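# Three arms tip a ball from its gutter into a roofed box

## Task

Get the ball out of the gutter it starts in and into the box belonging to the same arm. The box has a roof and one open side. Shifting, lifting, rotating or tilting the box beyond a small amount is a failure. Pouring the ball in is allowed. If the ball drops more than slightly below table-top height while no robot is carrying it, that is a failure. A gutter holds the ball only while its open end is raised; if its handle points straight up, the ball rolls out. Arm bases, in metres, with heading in degrees counter-clockwise from +x: arm1 x=-1.78 y=-0.12 z=+0.95 facing +1; arm2 x=+0.00 y=-0.08 z=+0.87 facing +89; arm3 x=+1.78 y=+0.21 z=+0.94 facing +180. At the end, release everything and move the arms away; a result that holds only because a robot is still pressing on it does not count.

## Robot and tools

Setup. Three identical i2rt Big YAM arms, arm1, arm2 and arm3, each with six revolute joints, a two-finger gripper and a wrist camera. Their bases are fixed at the positions listed in the task. Reach is roughly 1.0 m from the joint1 axis. Room cameras: cam_end_1, cam_end_2, cam_gap_1, cam_gap_2, cam_side, cam_top; wrist cameras: arm1_cam_wrist, arm2_cam_wrist, arm3_cam_wrist. Loose objects may occasionally get a short shove from outside. Nothing may be knocked or placed outside the work area.

Frame. One shared scene frame, origin on the floor, +z up, metres. The hand point is midway between the fingertips; the hand's z axis runs along the fingers and the fingers close along its y axis. Calibration data per camera (OpenCV style K, distortion, T_world_to_cam, pos_world) describe scene 1 before any motion; actual cameras can be off by a couple of degrees and millimetres, and wrist-camera poses inherit joint reading errors.

execute_actions. Argument actions: a list holding exactly one action object, or empty (then it only returns state and images). The action is keyed by robot name, each value being {"joints": {...}}. Inside joints, every entry is an absolute target, not an offset: joint1_rad to joint6_rad in radians, gripper_m in metres as fingertip separation. Each arm is given its own dictionary; list only the joints you want to set. Ranges (tolerance for counting as reached in brackets): joint1_rad -2.879..2.879 (0.045), yaw about the base, positive counter-clockwise seen from above, 0 points along the base heading; joint2_rad 0..3.141 (0.14), shoulder, 0 means upper arm lying back about level, increasing raises it and carries it forward; joint3_rad 0..3.019 (0.09), elbow, 0 fully folded, increasing opens; joint4_rad -1.692..1.57 (0.055), hand pitch, positive tilts fingers up; joint5_rad -1.57..1.57 (0.03), sideways hand swing, positive toward the arm's right; joint6_rad -2.094..2.094 (0.035), hand roll, positive clockwise viewed from behind the hand; gripper_m 0..0.093 (0.003), grip force around 50-62 N per pad. All motions in one action begin together and may finish at different moments; each joint has its own speed, so the hand can sweep an unexpected path. One action lasts at most 15 s. Optional cameras: list of camera names, or "all"; omitted/null gives all, [] gives none. An unknown key, unknown camera or out-of-range number rejects the whole call and nothing moves. Example: {"arm1": {"joints": {"gripper_m": 0.05}}, "arm2": {"joints": {"joint1_rad": 0.3}}}.

wait: seconds from 0 to 10; commands nothing, returns the same state and images.
zoom_image: camera plus region [x0, y0, x1, y1] in pixels of that camera's latest full image, top-left origin, at most 504x504.
finished_scene: scene number (1 or 2); final, ends the scene and reports success. The goal must already hold steadily. Replying without any tool call ends everything.

Reading results. joint_positions gives current angles. joint_status tells how each commanded motion ended: reached, "off_target" (stopped short, may still be pushing), "contact_stop" or "time_out" (target abandoned and joint holds its resting place, except a timed-out joint may keep a nearby target within 0.375, 0.375, 0.113, 0.225, 0.075, 0.3 rad for joints 1-6 and keep pushing, resuming if freed). "joint command not followed" with a cause line means a self/arm-collision check blocked that arm's joint targets (the gripper part still runs); joints show "not_followed", and the arm may retry those targets on later actions until given acceptable ones. on_its_own lists what the arm is doing uncommanded; "held at" is the held target, not the position. A joint omitted from an action may still be driving to an older target. Tiny changes from the current reading may produce no motion. Loaded joints sag. Once a stop is reported, further motion calls in the same reply are skipped.

Hazards. The arm does not halt on contact and can press hard; sending a joint its reported position relieves pushing. Sustained effort heats motors: MOTOR HOT from 85 °C, and at 100 °C the arm and gripper go limp until cooled (OVER-TEMPERATURE FAULT, joints say "limit_stop_at_motor_heat"; resend targets afterwards). Heat partly persists into the next scene. A hard squeeze between two robots fails and ends the run; hard impacts may too. The collision check can come late and ignores fingers, gripper housings and wrist cameras between arms, and no line reports robots touching. Objects touching robots are fine. Robots do not coordinate timing.

Technique. Grip the gutter by its handle, keep the open end raised while moving, then tilt to pour the ball through the box's open side without bumping the box. Keep the ball above table height unless held. Avoid drops and slams. The simulation runs while you think, and the arm holds its last command meanwhile. Afterwards open the gripper, set the gutter down safely and pull the arms clear before ending the scene. Shorter robot motion time is better.

Each tool is called after ">>>" in YAML: its name, and indented under it one key for each argument.

## Session

>>> execute_actions:
  actions: []

Scene clock: 0.00 s.
arm1.joint_positions: joint1_rad=-0.030 joint2_rad=+0.539 joint3_rad=+1.432 joint4_rad=-1.483 joint5_rad=-0.042 joint6_rad=-0.161 gripper_m=+0.094
arm1.joint_status: not commanded
arm1.hand: x=-1.5999 y=-0.1129 z=+1.4896 quat_wxyz=(-0.467, +0.078, -0.881, +0.024) (m; scene frame)
arm2.joint_positions: joint1_rad=+0.285 joint2_rad=+0.569 joint3_rad=+1.463 joint4_rad=-1.204 joint5_rad=-0.229 joint6_rad=-0.693 gripper_m=+0.094
arm2.joint_status: not commanded
arm2.hand: x=-0.0998 y=+0.1123 z=+1.4865 quat_wxyz=(-0.443, +0.787, -0.172, -0.392) (m; scene frame)
arm3.joint_positions: joint1_rad=+0.205 joint2_rad=+0.589 joint3_rad=+1.419 joint4_rad=-1.535 joint5_rad=+0.098 joint6_rad=+0.043 gripper_m=+0.094
arm3.joint_status: not commanded
arm3.hand: x=+1.5898 y=+0.1941 z=+1.4551 quat_wxyz=(+0.006, +0.906, +0.050, -0.420) (m; scene frame)
pictures: arm1_cam_wrist, arm2_cam_wrist, arm3_cam_wrist, cam_end_1, cam_end_2, cam_gap_1, cam_gap_2, cam_side, cam_top
Images, in order (width x height): arm1_cam_wrist 616x616, arm2_cam_wrist 616x616, arm3_cam_wrist 616x616, cam_end_1 504x504, cam_end_2 504x504, cam_gap_1 504x504, cam_gap_2 504x504, cam_side 504x504, cam_top 504x504.

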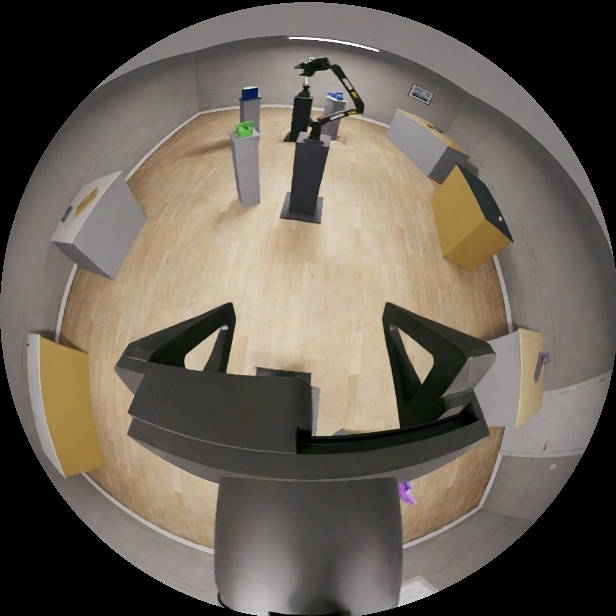

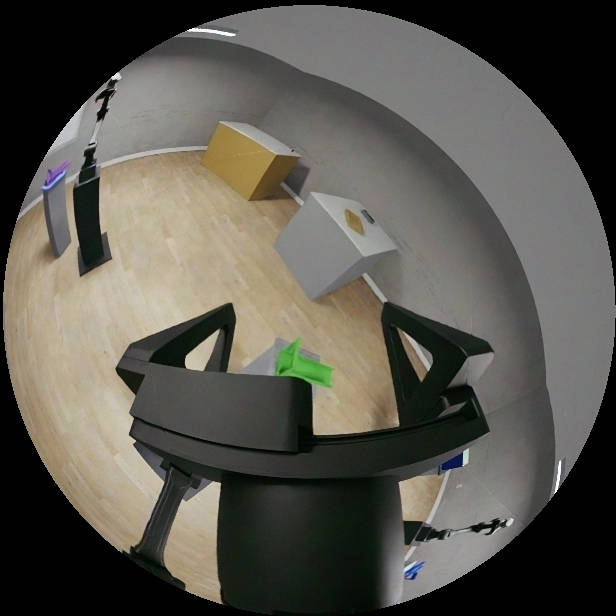

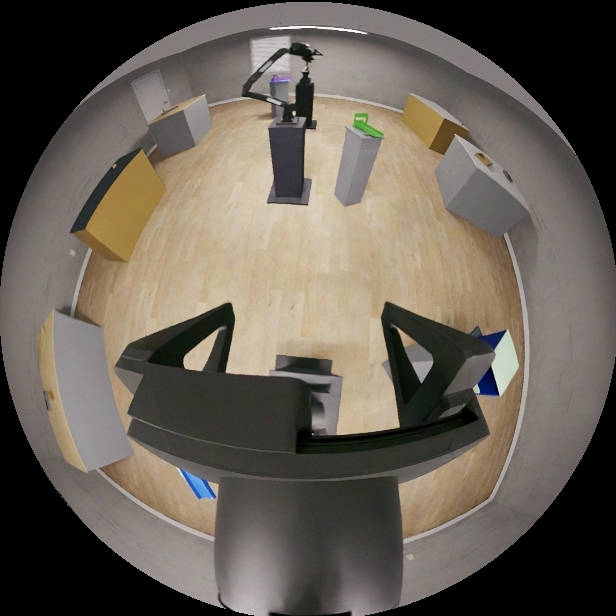

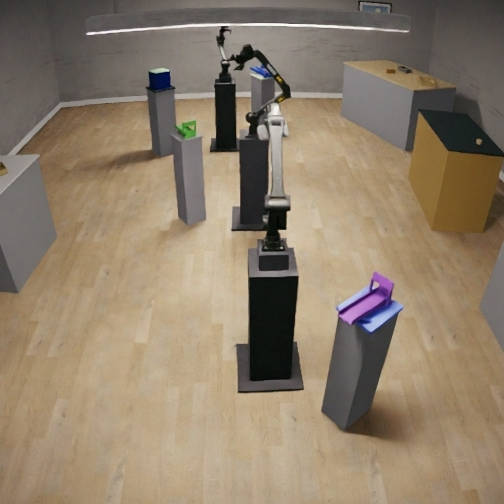

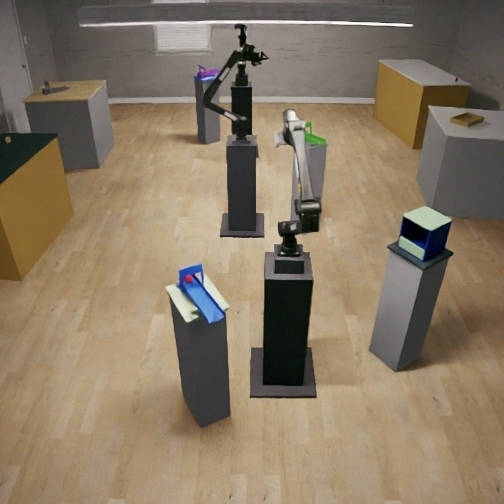

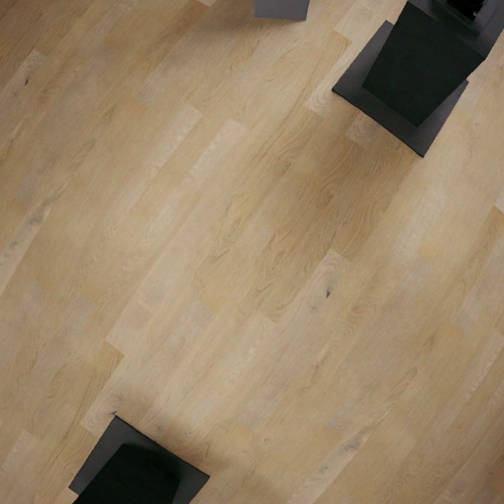

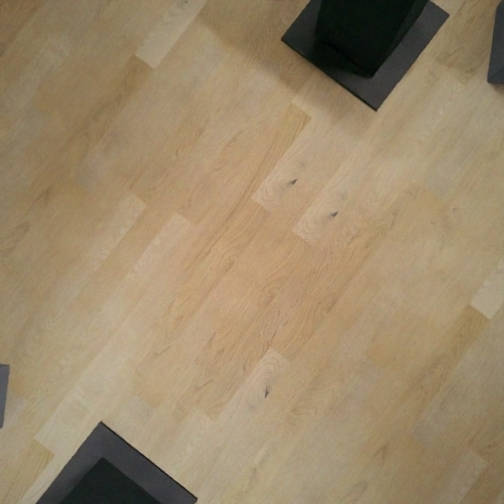

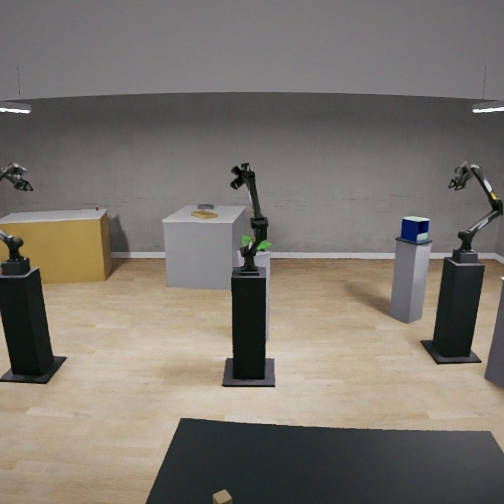

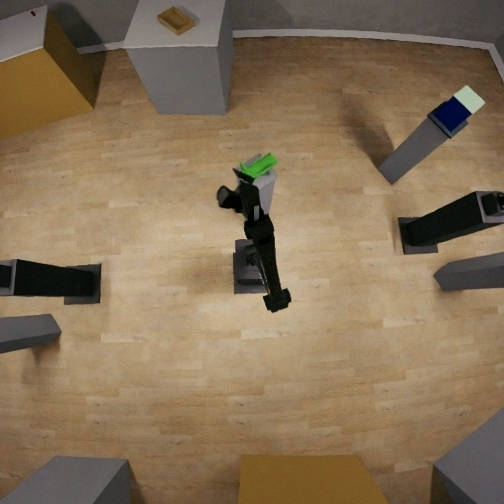

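>>> zoom_image:
  camera: "cam_end_2"
  region: [140, 240, 260, 350]

>>> zoom_image:
  camera: "cam_end_2"
  region: [370, 190, 480, 290]

>>> zoom_image:
  camera: "arm3_cam_wrist"
  region: [140, 420, 260, 540]

>>> zoom_image:
  camera: "cam_side"
  region: [370, 190, 504, 330]

Region (140, 240, 260, 350) of cam_end_2's 504x504 image, scaled by 4.200, with more detail than that image has; it fills the top 462 rows of this view, and the rest is white.

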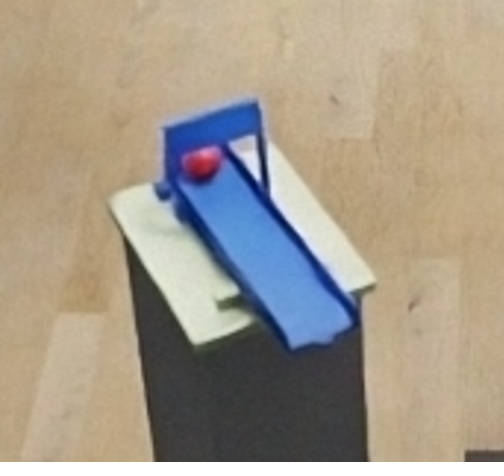

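Region (370, 190, 480, 290) of cam_end_2's 504x504 image, scaled by 4.582, with more detail than that image has; it fills the top 458 rows of this view, and the rest is white.

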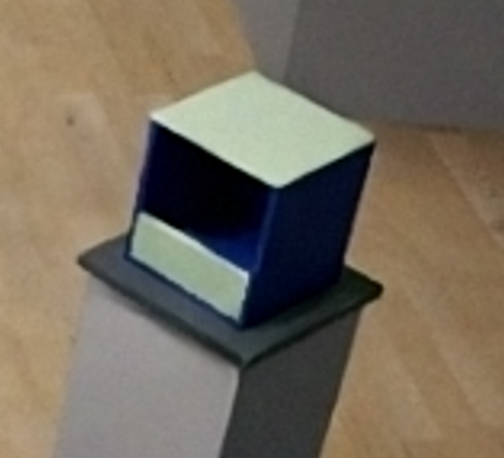

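Region (140, 420, 260, 540) of arm3_cam_wrist's 616x616 image, scaled by 4.200, with more detail than that image has.

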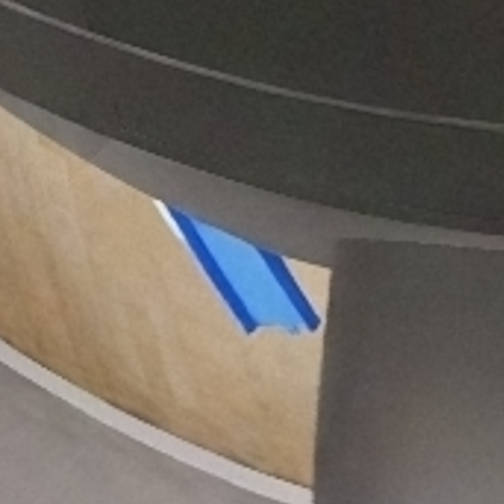

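Region (370, 190, 504, 330) of cam_side's 504x504 image, scaled by 3.600, with more detail than that image has; it fills the left 482 columns of this view, and the rest is white.

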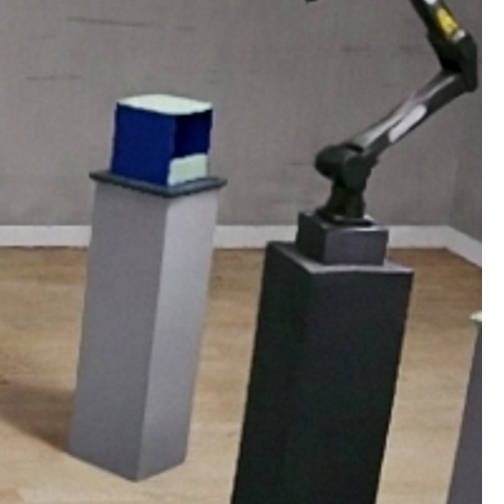

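>>> execute_actions:
  actions:
    - {"arm3":{"joints":{"joint1_rad":2.0,"joint2_rad":0.9,"joint3_rad":1.2,"joint4_rad":-1.4,"joint5_rad":0.0,"joint6_rad":0.0}},"arm1":{"joints":{"joint2_rad":1.2,"joint3_rad":1.2,"joint4_rad":-0.6,"joint5_rad":0.0}}}
  cameras: ["arm3_cam_wrist","cam_end_2"]

Scene clock: 121.90 s.
arm1.joint_positions: joint1_rad=-0.030 joint2_rad=+1.205 joint3_rad=+1.184 joint4_rad=-0.619 joint5_rad=-0.003 joint6_rad=-0.161 gripper_m=+0.094
arm1.joint_status: all done
arm1.hand: x=-1.2483 y=-0.1243 z=+1.2967 quat_wxyz=(-0.444, +0.070, -0.893, +0.040) (m; scene frame)
arm2.joint_positions: joint1_rad=+0.285 joint2_rad=+0.569 joint3_rad=+1.463 joint4_rad=-1.204 joint5_rad=-0.229 joint6_rad=-0.693 gripper_m=+0.094
arm2.joint_status: not commanded
arm2.hand: x=-0.0998 y=+0.1123 z=+1.4865 quat_wxyz=(-0.443, +0.787, -0.172, -0.392) (m; scene frame)
arm3.joint_positions: joint1_rad=+1.991 joint2_rad=+0.910 joint3_rad=+1.192 joint4_rad=-1.407 joint5_rad=+0.001 joint6_rad=+0.006 gripper_m=+0.094
arm3.joint_status: all done
arm3.hand: x=+1.9054 y=-0.0750 z=+1.2907 quat_wxyz=(+0.186, +0.536, +0.815, -0.120) (m; scene frame)
pictures: arm3_cam_wrist, cam_end_2
camera_calibration (this result's frames):
arm3_cam_wrist: T_world_to_cam=[[-0.921078, -0.389356, 0.00425008, 1.72124], [-0.381818, 0.905278, 0.186244, 0.555659], [-0.0763626, 0.169922, -0.982494, 1.549], [0, 0, 0, 1]] pos_world=[1.91584, -0.0960611, 1.41108]
Images, in order (width x height): arm3_cam_wrist 616x616, cam_end_2 504x504.

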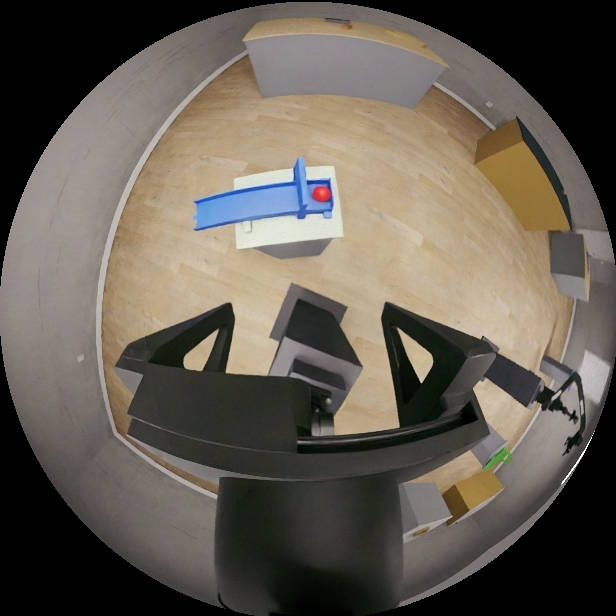

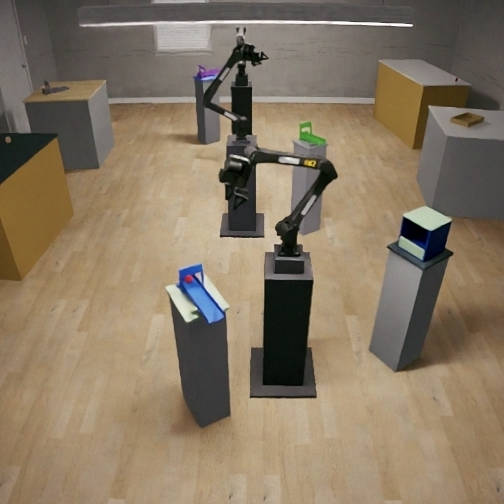

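>>> zoom_image:
  camera: "arm3_cam_wrist"
  region: [180, 140, 360, 270]

Region (180, 140, 360, 270) of arm3_cam_wrist's 616x616 image, scaled by 2.800, with more detail than that image has.

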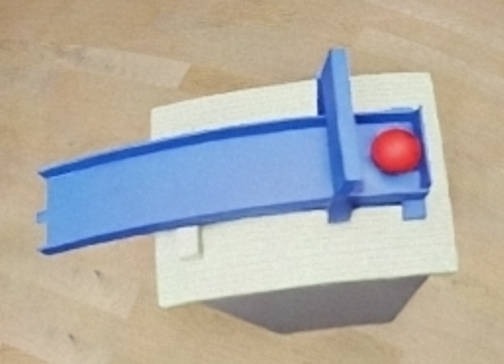

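>>> execute_actions:
  actions:
    - {"arm3":{"joints":{"joint4_rad":-0.9}},"arm1":{"joints":{"joint3_rad":1.8}},"arm2":{"joints":{"joint2_rad":0.1}}}
  cameras: []

Scene clock: 228.10 s.
arm1.joint_positions: joint1_rad=-0.030 joint2_rad=+1.190 joint3_rad=+1.768 joint4_rad=-0.610 joint5_rad=-0.003 joint6_rad=-0.161 gripper_m=+0.094
arm1.joint_status: all done
arm1.hand: x=-1.2644 y=-0.1218 z=+1.6512 quat_wxyz=(-0.690, +0.058, -0.719, +0.060) (m; scene frame)
arm2.joint_positions: joint1_rad=+0.285 joint2_rad=+0.086 joint3_rad=+1.486 joint4_rad=-1.204 joint5_rad=-0.229 joint6_rad=-0.693 gripper_m=+0.094
arm2.joint_status: all done
arm2.hand: x=-0.0310 y=-0.1351 z=+1.5246 quat_wxyz=(-0.607, +0.629, -0.099, -0.476) (m; scene frame)
arm3.joint_positions: joint1_rad=+1.991 joint2_rad=+0.910 joint3_rad=+1.192 joint4_rad=-0.917 joint5_rad=+0.001 joint6_rad=+0.006 gripper_m=+0.094
arm3.joint_status: all done
arm3.hand: x=+1.9422 y=-0.1593 z=+1.3667 quat_wxyz=(+0.379, +0.491, +0.745, -0.245) (m; scene frame)
pictures: none
No camera images: the call's "cameras" was empty. Leave "cameras" out to get every camera's image.

>>> execute_actions:
  actions:
    - {"arm3":{"joints":{"joint1_rad":1.913,"joint2_rad":1.573,"joint3_rad":1.149,"joint4_rad":-0.876}}}
  cameras: ["arm3_cam_wrist","cam_end_2"]

Scene clock: 302.43 s.
arm1.joint_positions: joint1_rad=-0.030 joint2_rad=+1.190 joint3_rad=+1.768 joint4_rad=-0.610 joint5_rad=-0.003 joint6_rad=-0.161 gripper_m=+0.094
arm1.joint_status: not commanded
arm1.hand: x=-1.2644 y=-0.1218 z=+1.6512 quat_wxyz=(-0.690, +0.058, -0.719, +0.060) (m; scene frame)
arm2.joint_positions: joint1_rad=+0.285 joint2_rad=+0.086 joint3_rad=+1.486 joint4_rad=-1.204 joint5_rad=-0.229 joint6_rad=-0.693 gripper_m=+0.094
arm2.joint_status: not commanded
arm2.hand: x=-0.0310 y=-0.1351 z=+1.5246 quat_wxyz=(-0.607, +0.629, -0.099, -0.476) (m; scene frame)
arm3.joint_positions: joint1_rad=+1.920 joint2_rad=+1.579 joint3_rad=+1.149 joint4_rad=-0.884 joint5_rad=+0.001 joint6_rad=+0.006 gripper_m=+0.094
arm3.joint_status: all done
arm3.hand: x=+1.9481 y=-0.2588 z=+1.0468 quat_wxyz=(+0.106, +0.574, +0.809, -0.073) (m; scene frame)
pictures: arm3_cam_wrist, cam_end_2
camera_calibration (this result's frames):
arm3_cam_wrist: T_world_to_cam=[[-0.945726, -0.324898, 0.00661773, 1.75224], [-0.299866, 0.880346, 0.367521, 0.427915], [-0.125233, 0.345589, -0.929992, 1.42954], [0, 0, 0, 1]] pos_world=[1.96448, -0.301448, 1.1606]
Images, in order (width x height): arm3_cam_wrist 616x616, cam_end_2 504x504.

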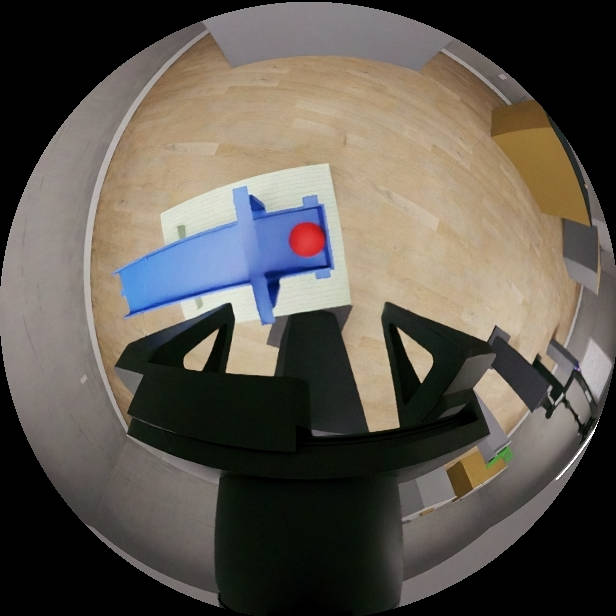

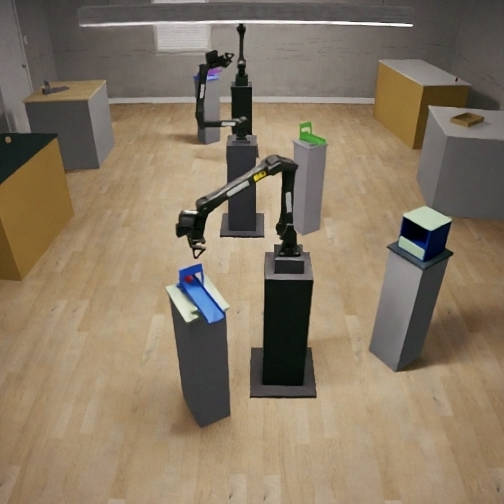

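>>> zoom_image:
  camera: "arm3_cam_wrist"
  region: [220, 160, 370, 340]

Region (220, 160, 370, 340) of arm3_cam_wrist's 616x616 image, scaled by 2.800, with more detail than that image has.

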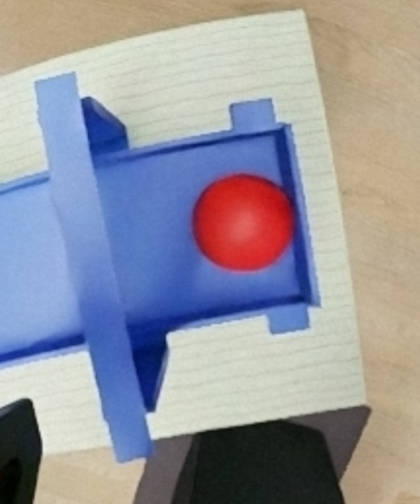

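>>> zoom_image:
  camera: "cam_end_2"
  region: [165, 250, 235, 330]

>>> zoom_image:
  camera: "arm3_cam_wrist"
  region: [100, 150, 420, 400]

Region (165, 250, 235, 330) of cam_end_2's 504x504 image, scaled by 6.300, with more detail than that image has; it fills the left 441 columns of this view, and the rest is white.

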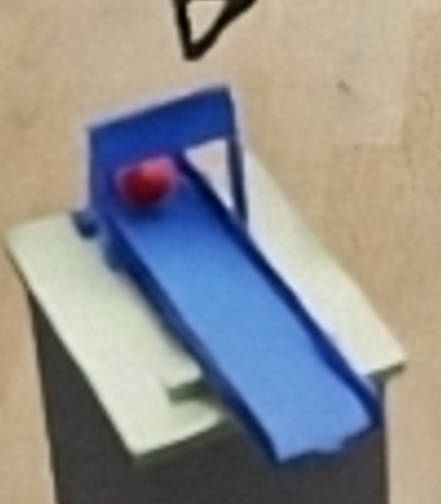

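Region (100, 150, 420, 400) of arm3_cam_wrist's 616x616 image, scaled by 1.575, with more detail than that image has; it fills the top 394 rows of this view, and the rest is white.

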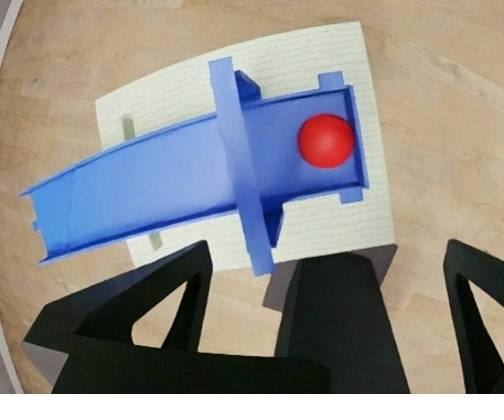

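>>> zoom_image:
  camera: "cam_end_2"
  region: [160, 190, 240, 280]

Region (160, 190, 240, 280) of cam_end_2's 504x504 image, scaled by 5.600, with more detail than that image has.

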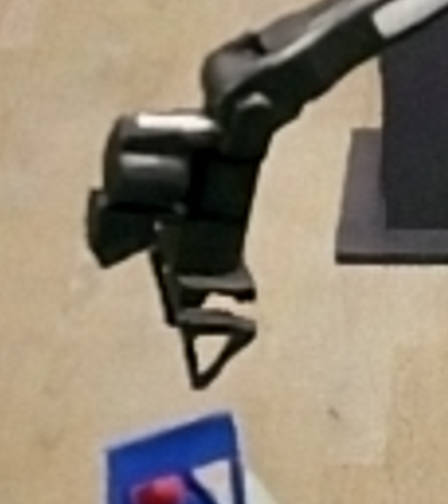

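>>> execute_actions:
  actions:
    - {"arm3":{"joints":{"joint1_rad":1.796,"joint2_rad":1.66,"joint3_rad":1.501,"joint4_rad":-1.308,"joint5_rad":-0.337,"joint6_rad":1.286,"gripper_m":0.056}}}
  cameras: []

>>> execute_actions:
  actions:
    - {"arm3":{"joints":{"joint2_rad":1.860}}}
  cameras: ["arm3_cam_wrist","cam_end_2"]

Scene clock: 424.47 s.
arm1.joint_positions: joint1_rad=-0.030 joint2_rad=+1.190 joint3_rad=+1.768 joint4_rad=-0.610 joint5_rad=-0.003 joint6_rad=-0.161 gripper_m=+0.094
arm1.joint_status: not commanded
arm1.hand: x=-1.2644 y=-0.1218 z=+1.6512 quat_wxyz=(-0.690, +0.058, -0.719, +0.060) (m; scene frame)
arm2.joint_positions: joint1_rad=+0.285 joint2_rad=+0.086 joint3_rad=+1.486 joint4_rad=-1.204 joint5_rad=-0.229 joint6_rad=-0.693 gripper_m=+0.094
arm2.joint_status: not commanded
arm2.hand: x=-0.0310 y=-0.1351 z=+1.5246 quat_wxyz=(-0.607, +0.629, -0.099, -0.476) (m; scene frame)
arm3.joint_positions: joint1_rad=+1.790 joint2_rad=+1.659 joint3_rad=+1.462 joint4_rad=-1.299 joint5_rad=-0.334 joint6_rad=+1.278 gripper_m=+0.056
arm3.joint_status: all done
arm3.hand: x=+1.9429 y=-0.2772 z=+1.1265 quat_wxyz=(+0.044, +0.952, +0.252, +0.166) (m; scene frame)
pictures: none
No camera images: the call's "cameras" was empty. Leave "cameras" out to get every camera's image.

Scene clock: 425.50 s.
arm1.joint_positions: joint1_rad=-0.030 joint2_rad=+1.190 joint3_rad=+1.768 joint4_rad=-0.610 joint5_rad=-0.003 joint6_rad=-0.161 gripper_m=+0.094
arm1.joint_status: not commanded
arm1.hand: x=-1.2644 y=-0.1218 z=+1.6512 quat_wxyz=(-0.690, +0.058, -0.719, +0.060) (m; scene frame)
arm2.joint_positions: joint1_rad=+0.285 joint2_rad=+0.086 joint3_rad=+1.486 joint4_rad=-1.204 joint5_rad=-0.229 joint6_rad=-0.693 gripper_m=+0.094
arm2.joint_status: not commanded
arm2.hand: x=-0.0310 y=-0.1351 z=+1.5246 quat_wxyz=(-0.607, +0.629, -0.099, -0.476) (m; scene frame)
arm3.joint_positions: joint1_rad=+1.790 joint2_rad=+1.872 joint3_rad=+1.465 joint4_rad=-1.300 joint5_rad=-0.334 joint6_rad=+1.279 gripper_m=+0.056
arm3.joint_status: all done
arm3.hand: x=+1.9438 y=-0.2795 z=+1.0218 quat_wxyz=(-0.061, +0.955, +0.235, +0.170) (m; scene frame)
pictures: arm3_cam_wrist, cam_end_2
camera_calibration (this result's frames):
arm3_cam_wrist: T_world_to_cam=[[-0.469548, 0.881601, 0.0479958, 1.11099], [0.499827, 0.220614, 0.837557, -1.76498], [0.727803, 0.417263, -0.544237, -0.619274], [0, 0, 0, 1]] pos_world=[1.85456, -0.33167, 1.08792]
Images, in order (width x height): arm3_cam_wrist 616x616, cam_end_2 504x504.

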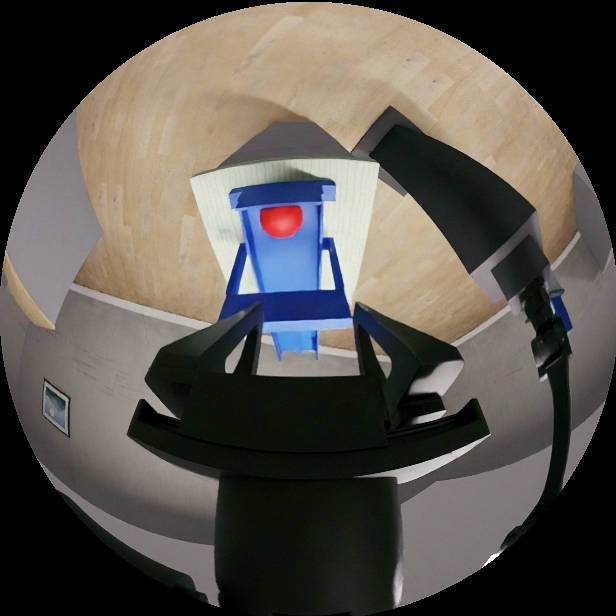

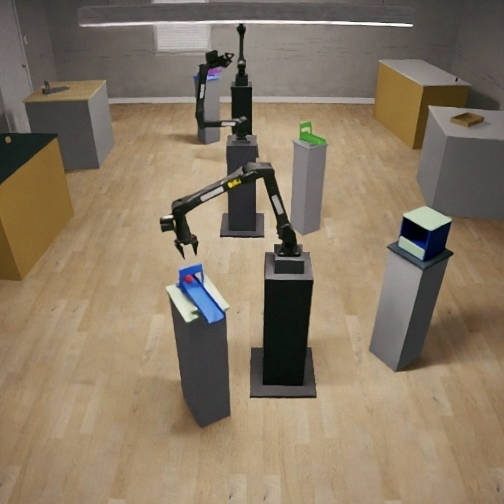

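>>> zoom_image:
  camera: "arm3_cam_wrist"
  region: [200, 160, 400, 380]

Region (200, 160, 400, 380) of arm3_cam_wrist's 616x616 image, scaled by 2.291, with more detail than that image has; it fills the left 458 columns of this view, and the rest is white.

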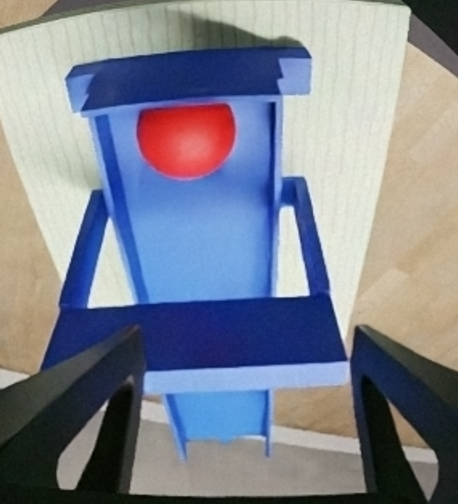

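>>> zoom_image:
  camera: "cam_end_2"
  region: [155, 195, 225, 275]

Region (155, 195, 225, 275) of cam_end_2's 504x504 image, scaled by 6.300, with more detail than that image has; it fills the left 441 columns of this view, and the rest is white.

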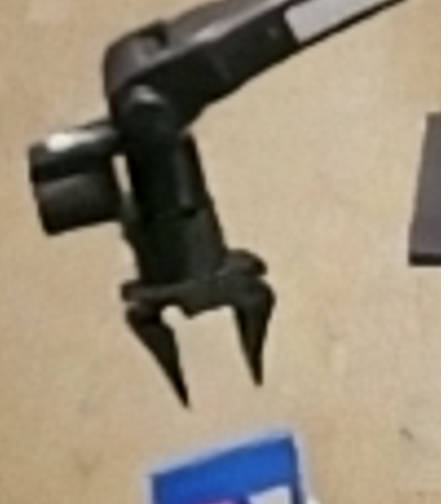

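>>> execute_actions:
  actions:
    - {"arm3":{"joints":{"joint1_rad":1.822,"joint2_rad":1.968,"joint3_rad":1.414,"joint4_rad":-1.086,"joint6_rad":1.318,"gripper_m":0.05}}}
  cameras: ["arm3_cam_wrist","cam_end_2"]

Scene clock: 526.43 s.
arm1.joint_positions: joint1_rad=-0.030 joint2_rad=+1.190 joint3_rad=+1.768 joint4_rad=-0.610 joint5_rad=-0.003 joint6_rad=-0.161 gripper_m=+0.094
arm1.joint_status: not commanded
arm1.hand: x=-1.2644 y=-0.1218 z=+1.6512 quat_wxyz=(-0.690, +0.058, -0.719, +0.060) (m; scene frame)
arm2.joint_positions: joint1_rad=+0.285 joint2_rad=+0.086 joint3_rad=+1.486 joint4_rad=-1.204 joint5_rad=-0.229 joint6_rad=-0.693 gripper_m=+0.094
arm2.joint_status: not commanded
arm2.hand: x=-0.0310 y=-0.1351 z=+1.5246 quat_wxyz=(-0.607, +0.629, -0.099, -0.476) (m; scene frame)
arm3.joint_positions: joint1_rad=+1.812 joint2_rad=+1.962 joint3_rad=+1.420 joint4_rad=-1.096 joint5_rad=-0.334 joint6_rad=+1.311 gripper_m=+0.050
arm3.joint_status: all done
arm3.hand: x=+1.9601 y=-0.2977 z=+0.9570 quat_wxyz=(-0.031, +0.957, +0.236, +0.168) (m; scene frame)
pictures: arm3_cam_wrist, cam_end_2
camera_calibration (this result's frames):
arm3_cam_wrist: T_world_to_cam=[[-0.462848, 0.8864, -0.00820378, 1.1799], [0.493283, 0.265243, 0.828443, -1.68007], [0.736508, 0.379396, -0.560013, -0.672038], [0, 0, 0, 1]] pos_world=[1.86982, -0.345267, 1.02517]
Images, in order (width x height): arm3_cam_wrist 616x616, cam_end_2 504x504.

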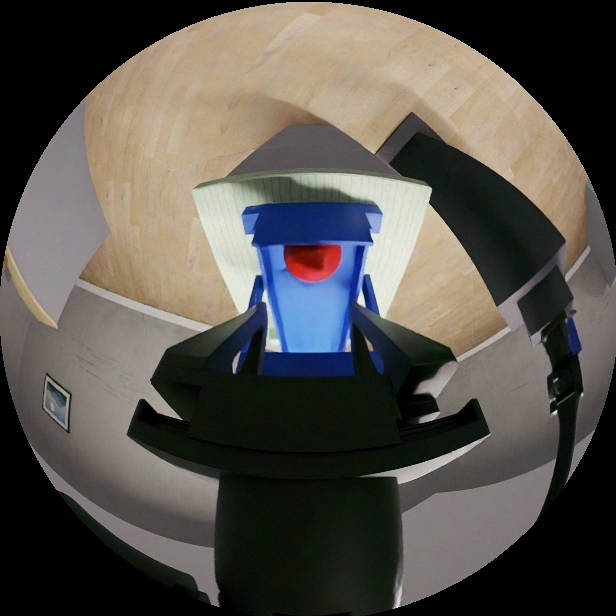

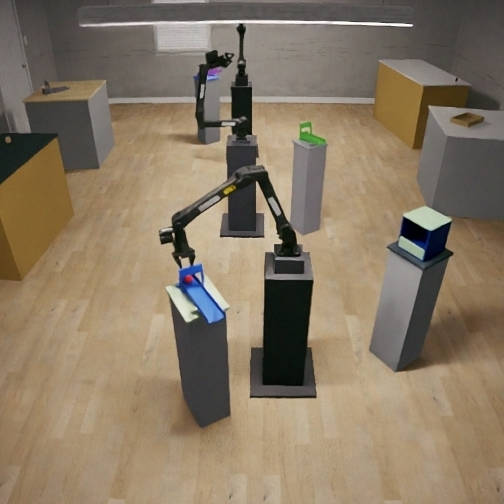

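>>> zoom_image:
  camera: "arm3_cam_wrist"
  region: [220, 180, 400, 380]

Region (220, 180, 400, 380) of arm3_cam_wrist's 616x616 image, scaled by 2.520, with more detail than that image has; it fills the left 454 columns of this view, and the rest is white.

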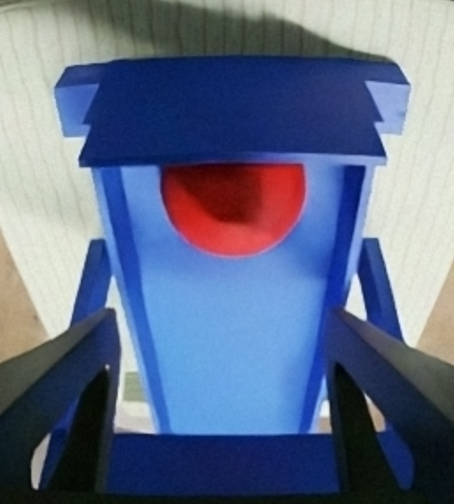

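>>> execute_actions:
  actions:
    - {"arm3":{"joints":{"joint1_rad":1.843,"joint2_rad":2.019,"joint4_rad":-1.065,"gripper_m":0.047}}}
  cameras: ["arm3_cam_wrist"]

Scene clock: 588.43 s.
arm1.joint_positions: joint1_rad=-0.030 joint2_rad=+1.190 joint3_rad=+1.768 joint4_rad=-0.610 joint5_rad=-0.003 joint6_rad=-0.161 gripper_m=+0.094
arm1.joint_status: not commanded
arm1.hand: x=-1.2644 y=-0.1218 z=+1.6512 quat_wxyz=(-0.690, +0.058, -0.719, +0.060) (m; scene frame)
arm2.joint_positions: joint1_rad=+0.285 joint2_rad=+0.086 joint3_rad=+1.486 joint4_rad=-1.204 joint5_rad=-0.229 joint6_rad=-0.693 gripper_m=+0.094
arm2.joint_status: not commanded
arm2.hand: x=-0.0310 y=-0.1351 z=+1.5246 quat_wxyz=(-0.607, +0.629, -0.099, -0.476) (m; scene frame)
arm3.joint_positions: joint1_rad=+1.833 joint2_rad=+1.996 joint3_rad=+1.420 joint4_rad=-1.075 joint5_rad=-0.334 joint6_rad=+1.311 gripper_m=+0.047
arm3.joint_status: all done
arm3.hand: x=+1.9711 y=-0.2947 z=+0.9393 quat_wxyz=(-0.039, +0.954, +0.245, +0.168) (m; scene frame)
pictures: arm3_cam_wrist
camera_calibration (this result's frames):
arm3_cam_wrist: T_world_to_cam=[[-0.481066, 0.876673, 0.00444859, 1.20331], [0.49046, 0.264922, 0.83022, -1.66778], [0.726653, 0.401572, -0.557418, -0.667697], [0, 0, 0, 1]] pos_world=[1.88204, -0.344952, 1.00709]
Images, in order (width x height): arm3_cam_wrist 616x616.

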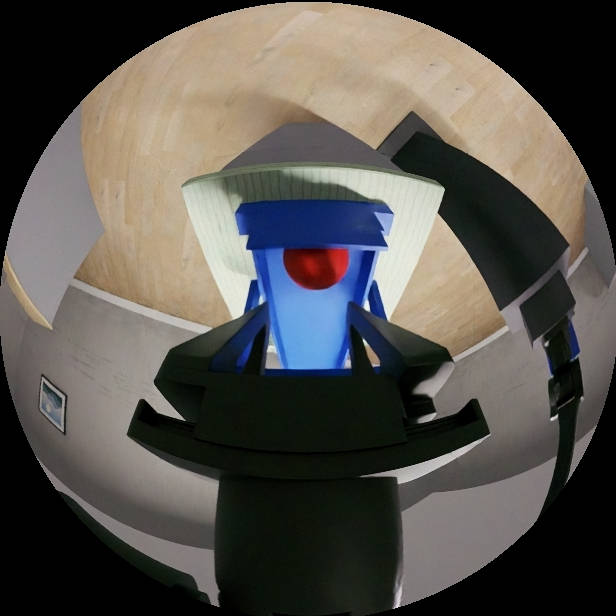

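>>> zoom_image:
  camera: "arm3_cam_wrist"
  region: [220, 180, 400, 380]

Region (220, 180, 400, 380) of arm3_cam_wrist's 616x616 image, scaled by 2.520, with more detail than that image has; it fills the left 454 columns of this view, and the rest is white.

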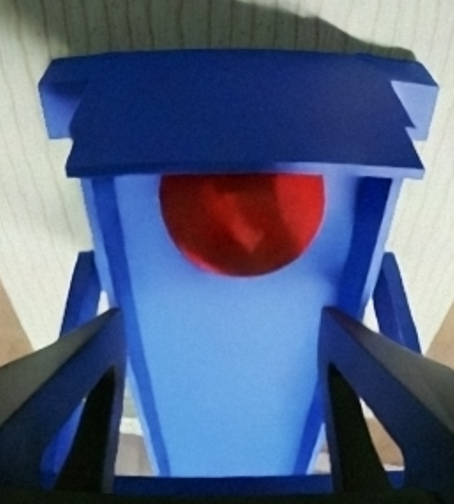

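>>> execute_actions:
  actions:
    - {"arm3":{"joints":{"joint2_rad":2.058,"joint4_rad":-1.050}}}
  cameras: ["arm3_cam_wrist"]

Scene clock: 616.17 s.
arm1.joint_positions: joint1_rad=-0.030 joint2_rad=+1.190 joint3_rad=+1.768 joint4_rad=-0.610 joint5_rad=-0.003 joint6_rad=-0.161 gripper_m=+0.094
arm1.joint_status: not commanded
arm1.hand: x=-1.2644 y=-0.1218 z=+1.6512 quat_wxyz=(-0.690, +0.058, -0.719, +0.060) (m; scene frame)
arm2.joint_positions: joint1_rad=+0.285 joint2_rad=+0.086 joint3_rad=+1.486 joint4_rad=-1.204 joint5_rad=-0.229 joint6_rad=-0.693 gripper_m=+0.094
arm2.joint_status: not commanded
arm2.hand: x=-0.0310 y=-0.1351 z=+1.5246 quat_wxyz=(-0.607, +0.629, -0.099, -0.476) (m; scene frame)
arm3.joint_positions: joint1_rad=+1.833 joint2_rad=+2.036 joint3_rad=+1.420 joint4_rad=-1.059 joint5_rad=-0.334 joint6_rad=+1.311 gripper_m=+0.047
arm3.joint_status: all done
arm3.hand: x=+1.9707 y=-0.2929 z=+0.9178 quat_wxyz=(-0.052, +0.954, +0.243, +0.168) (m; scene frame)
pictures: arm3_cam_wrist
camera_calibration (this result's frames):
arm3_cam_wrist: T_world_to_cam=[[-0.481021, 0.876234, 0.0288636, 1.17894], [0.495743, 0.244696, 0.833284, -1.66936], [0.723089, 0.415136, -0.552091, -0.674018], [0, 0, 0, 1]] pos_world=[1.88204, -0.344729, 0.984906]
Images, in order (width x height): arm3_cam_wrist 616x616.

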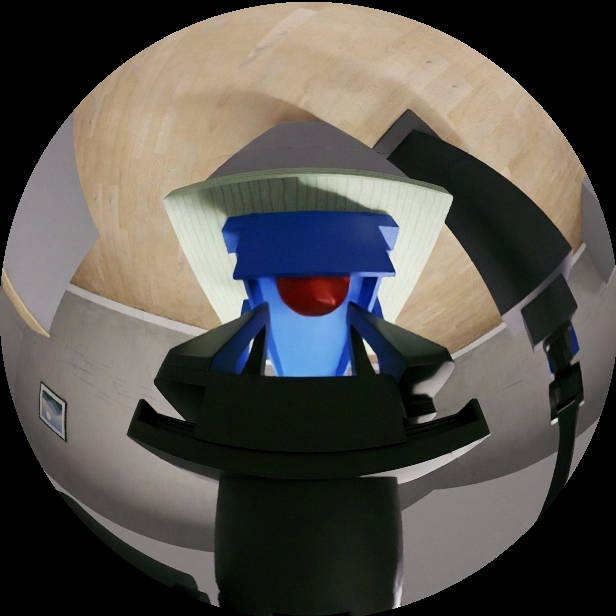

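>>> zoom_image:
  camera: "arm3_cam_wrist"
  region: [220, 195, 400, 380]

Region (220, 195, 400, 380) of arm3_cam_wrist's 616x616 image, scaled by 2.724, with more detail than that image has; it fills the left 490 columns of this view, and the rest is white.

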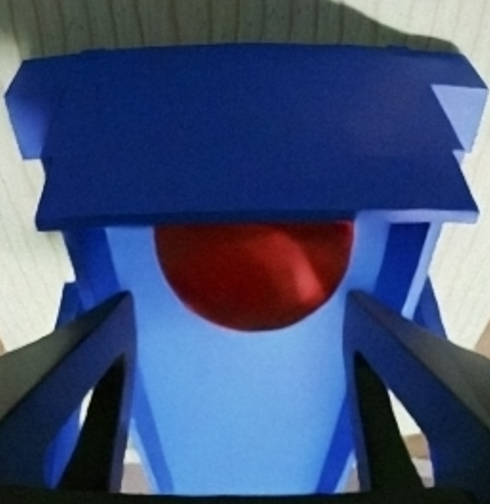

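>>> execute_actions:
  actions:
    - {"arm3":{"joints":{"joint2_rad":2.113,"joint4_rad":-1.021}}}
  cameras: ["arm3_cam_wrist","cam_end_2"]

Scene clock: 635.23 s.
arm1.joint_positions: joint1_rad=-0.030 joint2_rad=+1.190 joint3_rad=+1.768 joint4_rad=-0.610 joint5_rad=-0.003 joint6_rad=-0.161 gripper_m=+0.094
arm1.joint_status: not commanded
arm1.hand: x=-1.2644 y=-0.1218 z=+1.6512 quat_wxyz=(-0.690, +0.058, -0.719, +0.060) (m; scene frame)
arm2.joint_positions: joint1_rad=+0.285 joint2_rad=+0.086 joint3_rad=+1.486 joint4_rad=-1.204 joint5_rad=-0.229 joint6_rad=-0.693 gripper_m=+0.094
arm2.joint_status: not commanded
arm2.hand: x=-0.0310 y=-0.1351 z=+1.5246 quat_wxyz=(-0.607, +0.629, -0.099, -0.476) (m; scene frame)
arm3.joint_positions: joint1_rad=+1.835 joint2_rad=+2.089 joint3_rad=+1.420 joint4_rad=-1.031 joint5_rad=-0.339 joint6_rad=+1.312 gripper_m=+0.047
arm3.joint_status: all done
arm3.hand: x=+1.9717 y=-0.2906 z=+0.8898 quat_wxyz=(-0.064, +0.954, +0.241, +0.170) (m; scene frame)
pictures: arm3_cam_wrist, cam_end_2
camera_calibration (this result's frames):
arm3_cam_wrist: T_world_to_cam=[[-0.480952, 0.875209, 0.0519102, 1.15731], [0.497729, 0.223815, 0.837958, -1.66129], [0.72177, 0.428855, -0.543261, -0.69241], [0, 0, 0, 1]] pos_world=[1.88324, -0.344126, 0.955852]
Images, in order (width x height): arm3_cam_wrist 616x616, cam_end_2 504x504.

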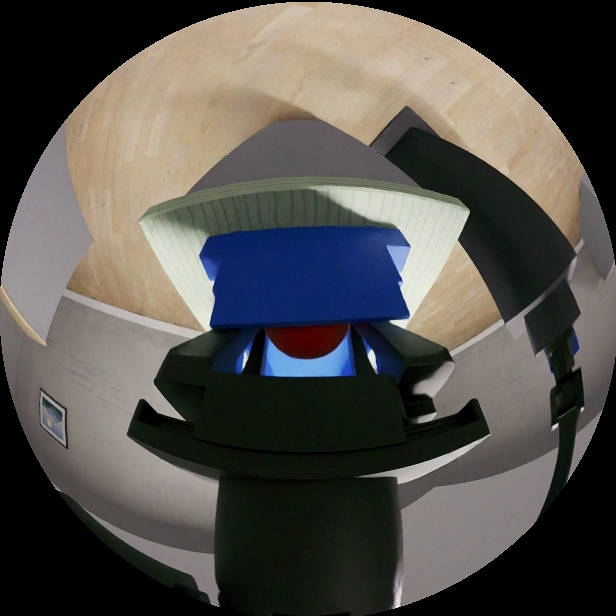

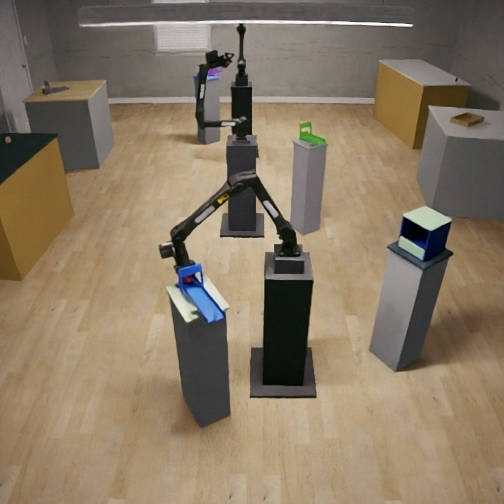

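>>> execute_actions:
  actions:
    - {"arm3":{"joints":{"gripper_m":0.034}}}
  cameras: ["arm3_cam_wrist"]

Scene clock: 641.63 s.
arm1.joint_positions: joint1_rad=-0.030 joint2_rad=+1.190 joint3_rad=+1.768 joint4_rad=-0.610 joint5_rad=-0.003 joint6_rad=-0.161 gripper_m=+0.094
arm1.joint_status: not commanded
arm1.hand: x=-1.2644 y=-0.1218 z=+1.6512 quat_wxyz=(-0.690, +0.058, -0.719, +0.060) (m; scene frame)
arm2.joint_positions: joint1_rad=+0.285 joint2_rad=+0.086 joint3_rad=+1.486 joint4_rad=-1.204 joint5_rad=-0.229 joint6_rad=-0.693 gripper_m=+0.094
arm2.joint_status: not commanded
arm2.hand: x=-0.0310 y=-0.1351 z=+1.5246 quat_wxyz=(-0.607, +0.629, -0.099, -0.476) (m; scene frame)
arm3.joint_positions: joint1_rad=+1.835 joint2_rad=+2.089 joint3_rad=+1.420 joint4_rad=-1.030 joint5_rad=-0.339 joint6_rad=+1.312 gripper_m=+0.042
arm3.joint_status: gripper_m off_target (ended at +0.042, target +0.034)
arm3.hand: x=+1.9717 y=-0.2907 z=+0.8898 quat_wxyz=(-0.064, +0.954, +0.241, +0.170) (m; scene frame)
pictures: arm3_cam_wrist
camera_calibration (this result's frames):
arm3_cam_wrist: T_world_to_cam=[[-0.480956, 0.875228, 0.0515406, 1.15774], [0.497648, 0.224124, 0.837923, -1.66099], [0.721823, 0.428653, -0.543349, -0.692481], [0, 0, 0, 1]] pos_world=[1.88326, -0.344188, 0.955852]
Images, in order (width x height): arm3_cam_wrist 616x616.

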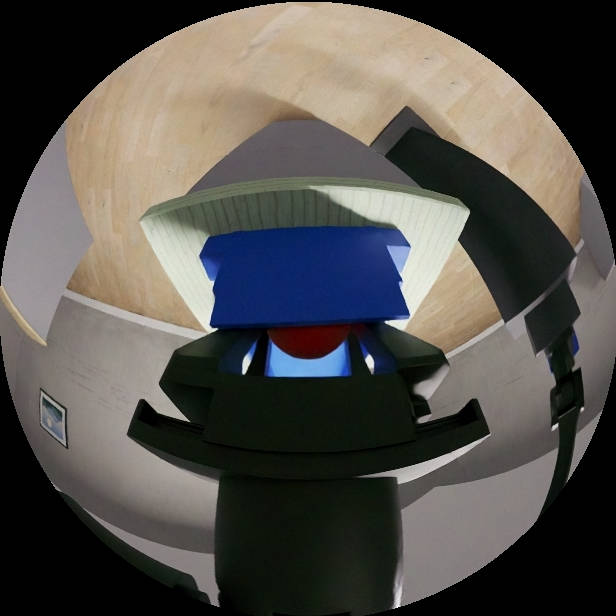

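>>> execute_actions:
  actions:
    - {"arm3":{"joints":{"joint2_rad":1.945,"joint4_rad":-1.13}}}
  cameras: ["arm3_cam_wrist","cam_end_2"]

Scene clock: 657.93 s.
arm1.joint_positions: joint1_rad=-0.030 joint2_rad=+1.190 joint3_rad=+1.768 joint4_rad=-0.610 joint5_rad=-0.003 joint6_rad=-0.161 gripper_m=+0.094
arm1.joint_status: not commanded
arm1.hand: x=-1.2644 y=-0.1218 z=+1.6512 quat_wxyz=(-0.690, +0.058, -0.719, +0.060) (m; scene frame)
arm2.joint_positions: joint1_rad=+0.285 joint2_rad=+0.086 joint3_rad=+1.486 joint4_rad=-1.204 joint5_rad=-0.229 joint6_rad=-0.693 gripper_m=+0.094
arm2.joint_status: not commanded
arm2.hand: x=-0.0310 y=-0.1351 z=+1.5246 quat_wxyz=(-0.607, +0.629, -0.099, -0.476) (m; scene frame)
arm3.joint_positions: joint1_rad=+1.835 joint2_rad=+1.930 joint3_rad=+1.415 joint4_rad=-1.121 joint5_rad=-0.339 joint6_rad=+1.312 gripper_m=+0.042
arm3.joint_status: all done
arm3.hand: x=+1.9710 y=-0.2887 z=+0.9725 quat_wxyz=(-0.032, +0.954, +0.246, +0.170) (m; scene frame)
pictures: arm3_cam_wrist, cam_end_2
camera_calibration (this result's frames):
arm3_cam_wrist: T_world_to_cam=[[-0.481135, 0.876587, -0.0102443, 1.21224], [0.484158, 0.275447, 0.830494, -1.68169], [0.730822, 0.39462, -0.556933, -0.66221], [0, 0, 0, 1]] pos_world=[1.88141, -0.338099, 1.04024]
Images, in order (width x height): arm3_cam_wrist 616x616, cam_end_2 504x504.

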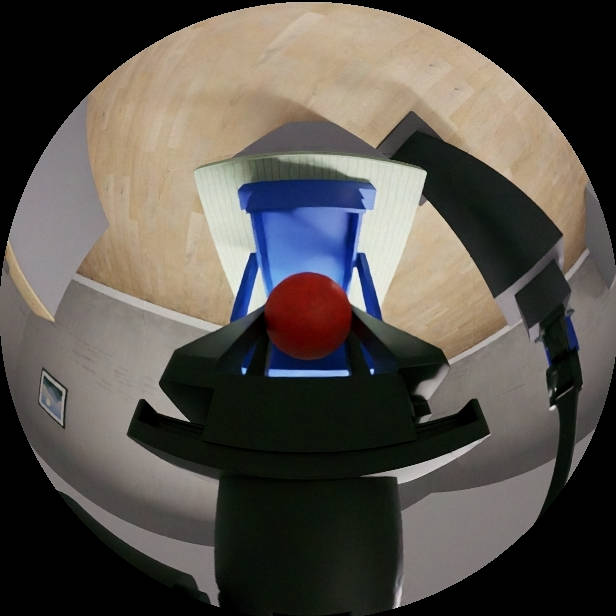

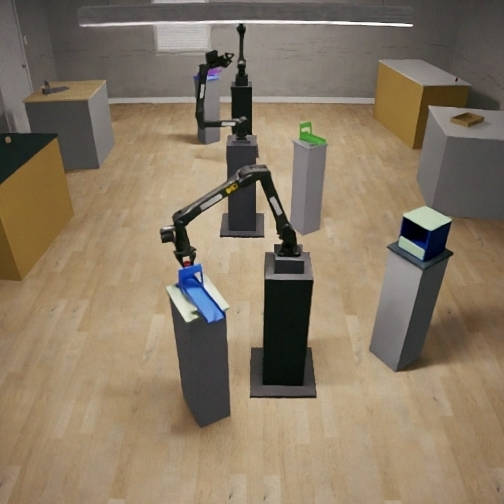

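>>> zoom_image:
  camera: "arm3_cam_wrist"
  region: [240, 250, 380, 390]

Region (240, 250, 380, 390) of arm3_cam_wrist's 616x616 image, scaled by 3.600, with more detail than that image has.

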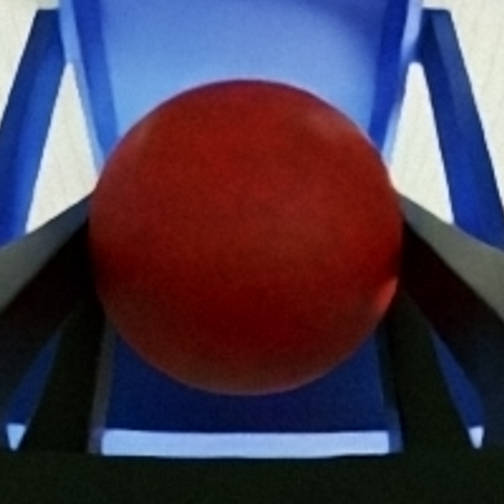

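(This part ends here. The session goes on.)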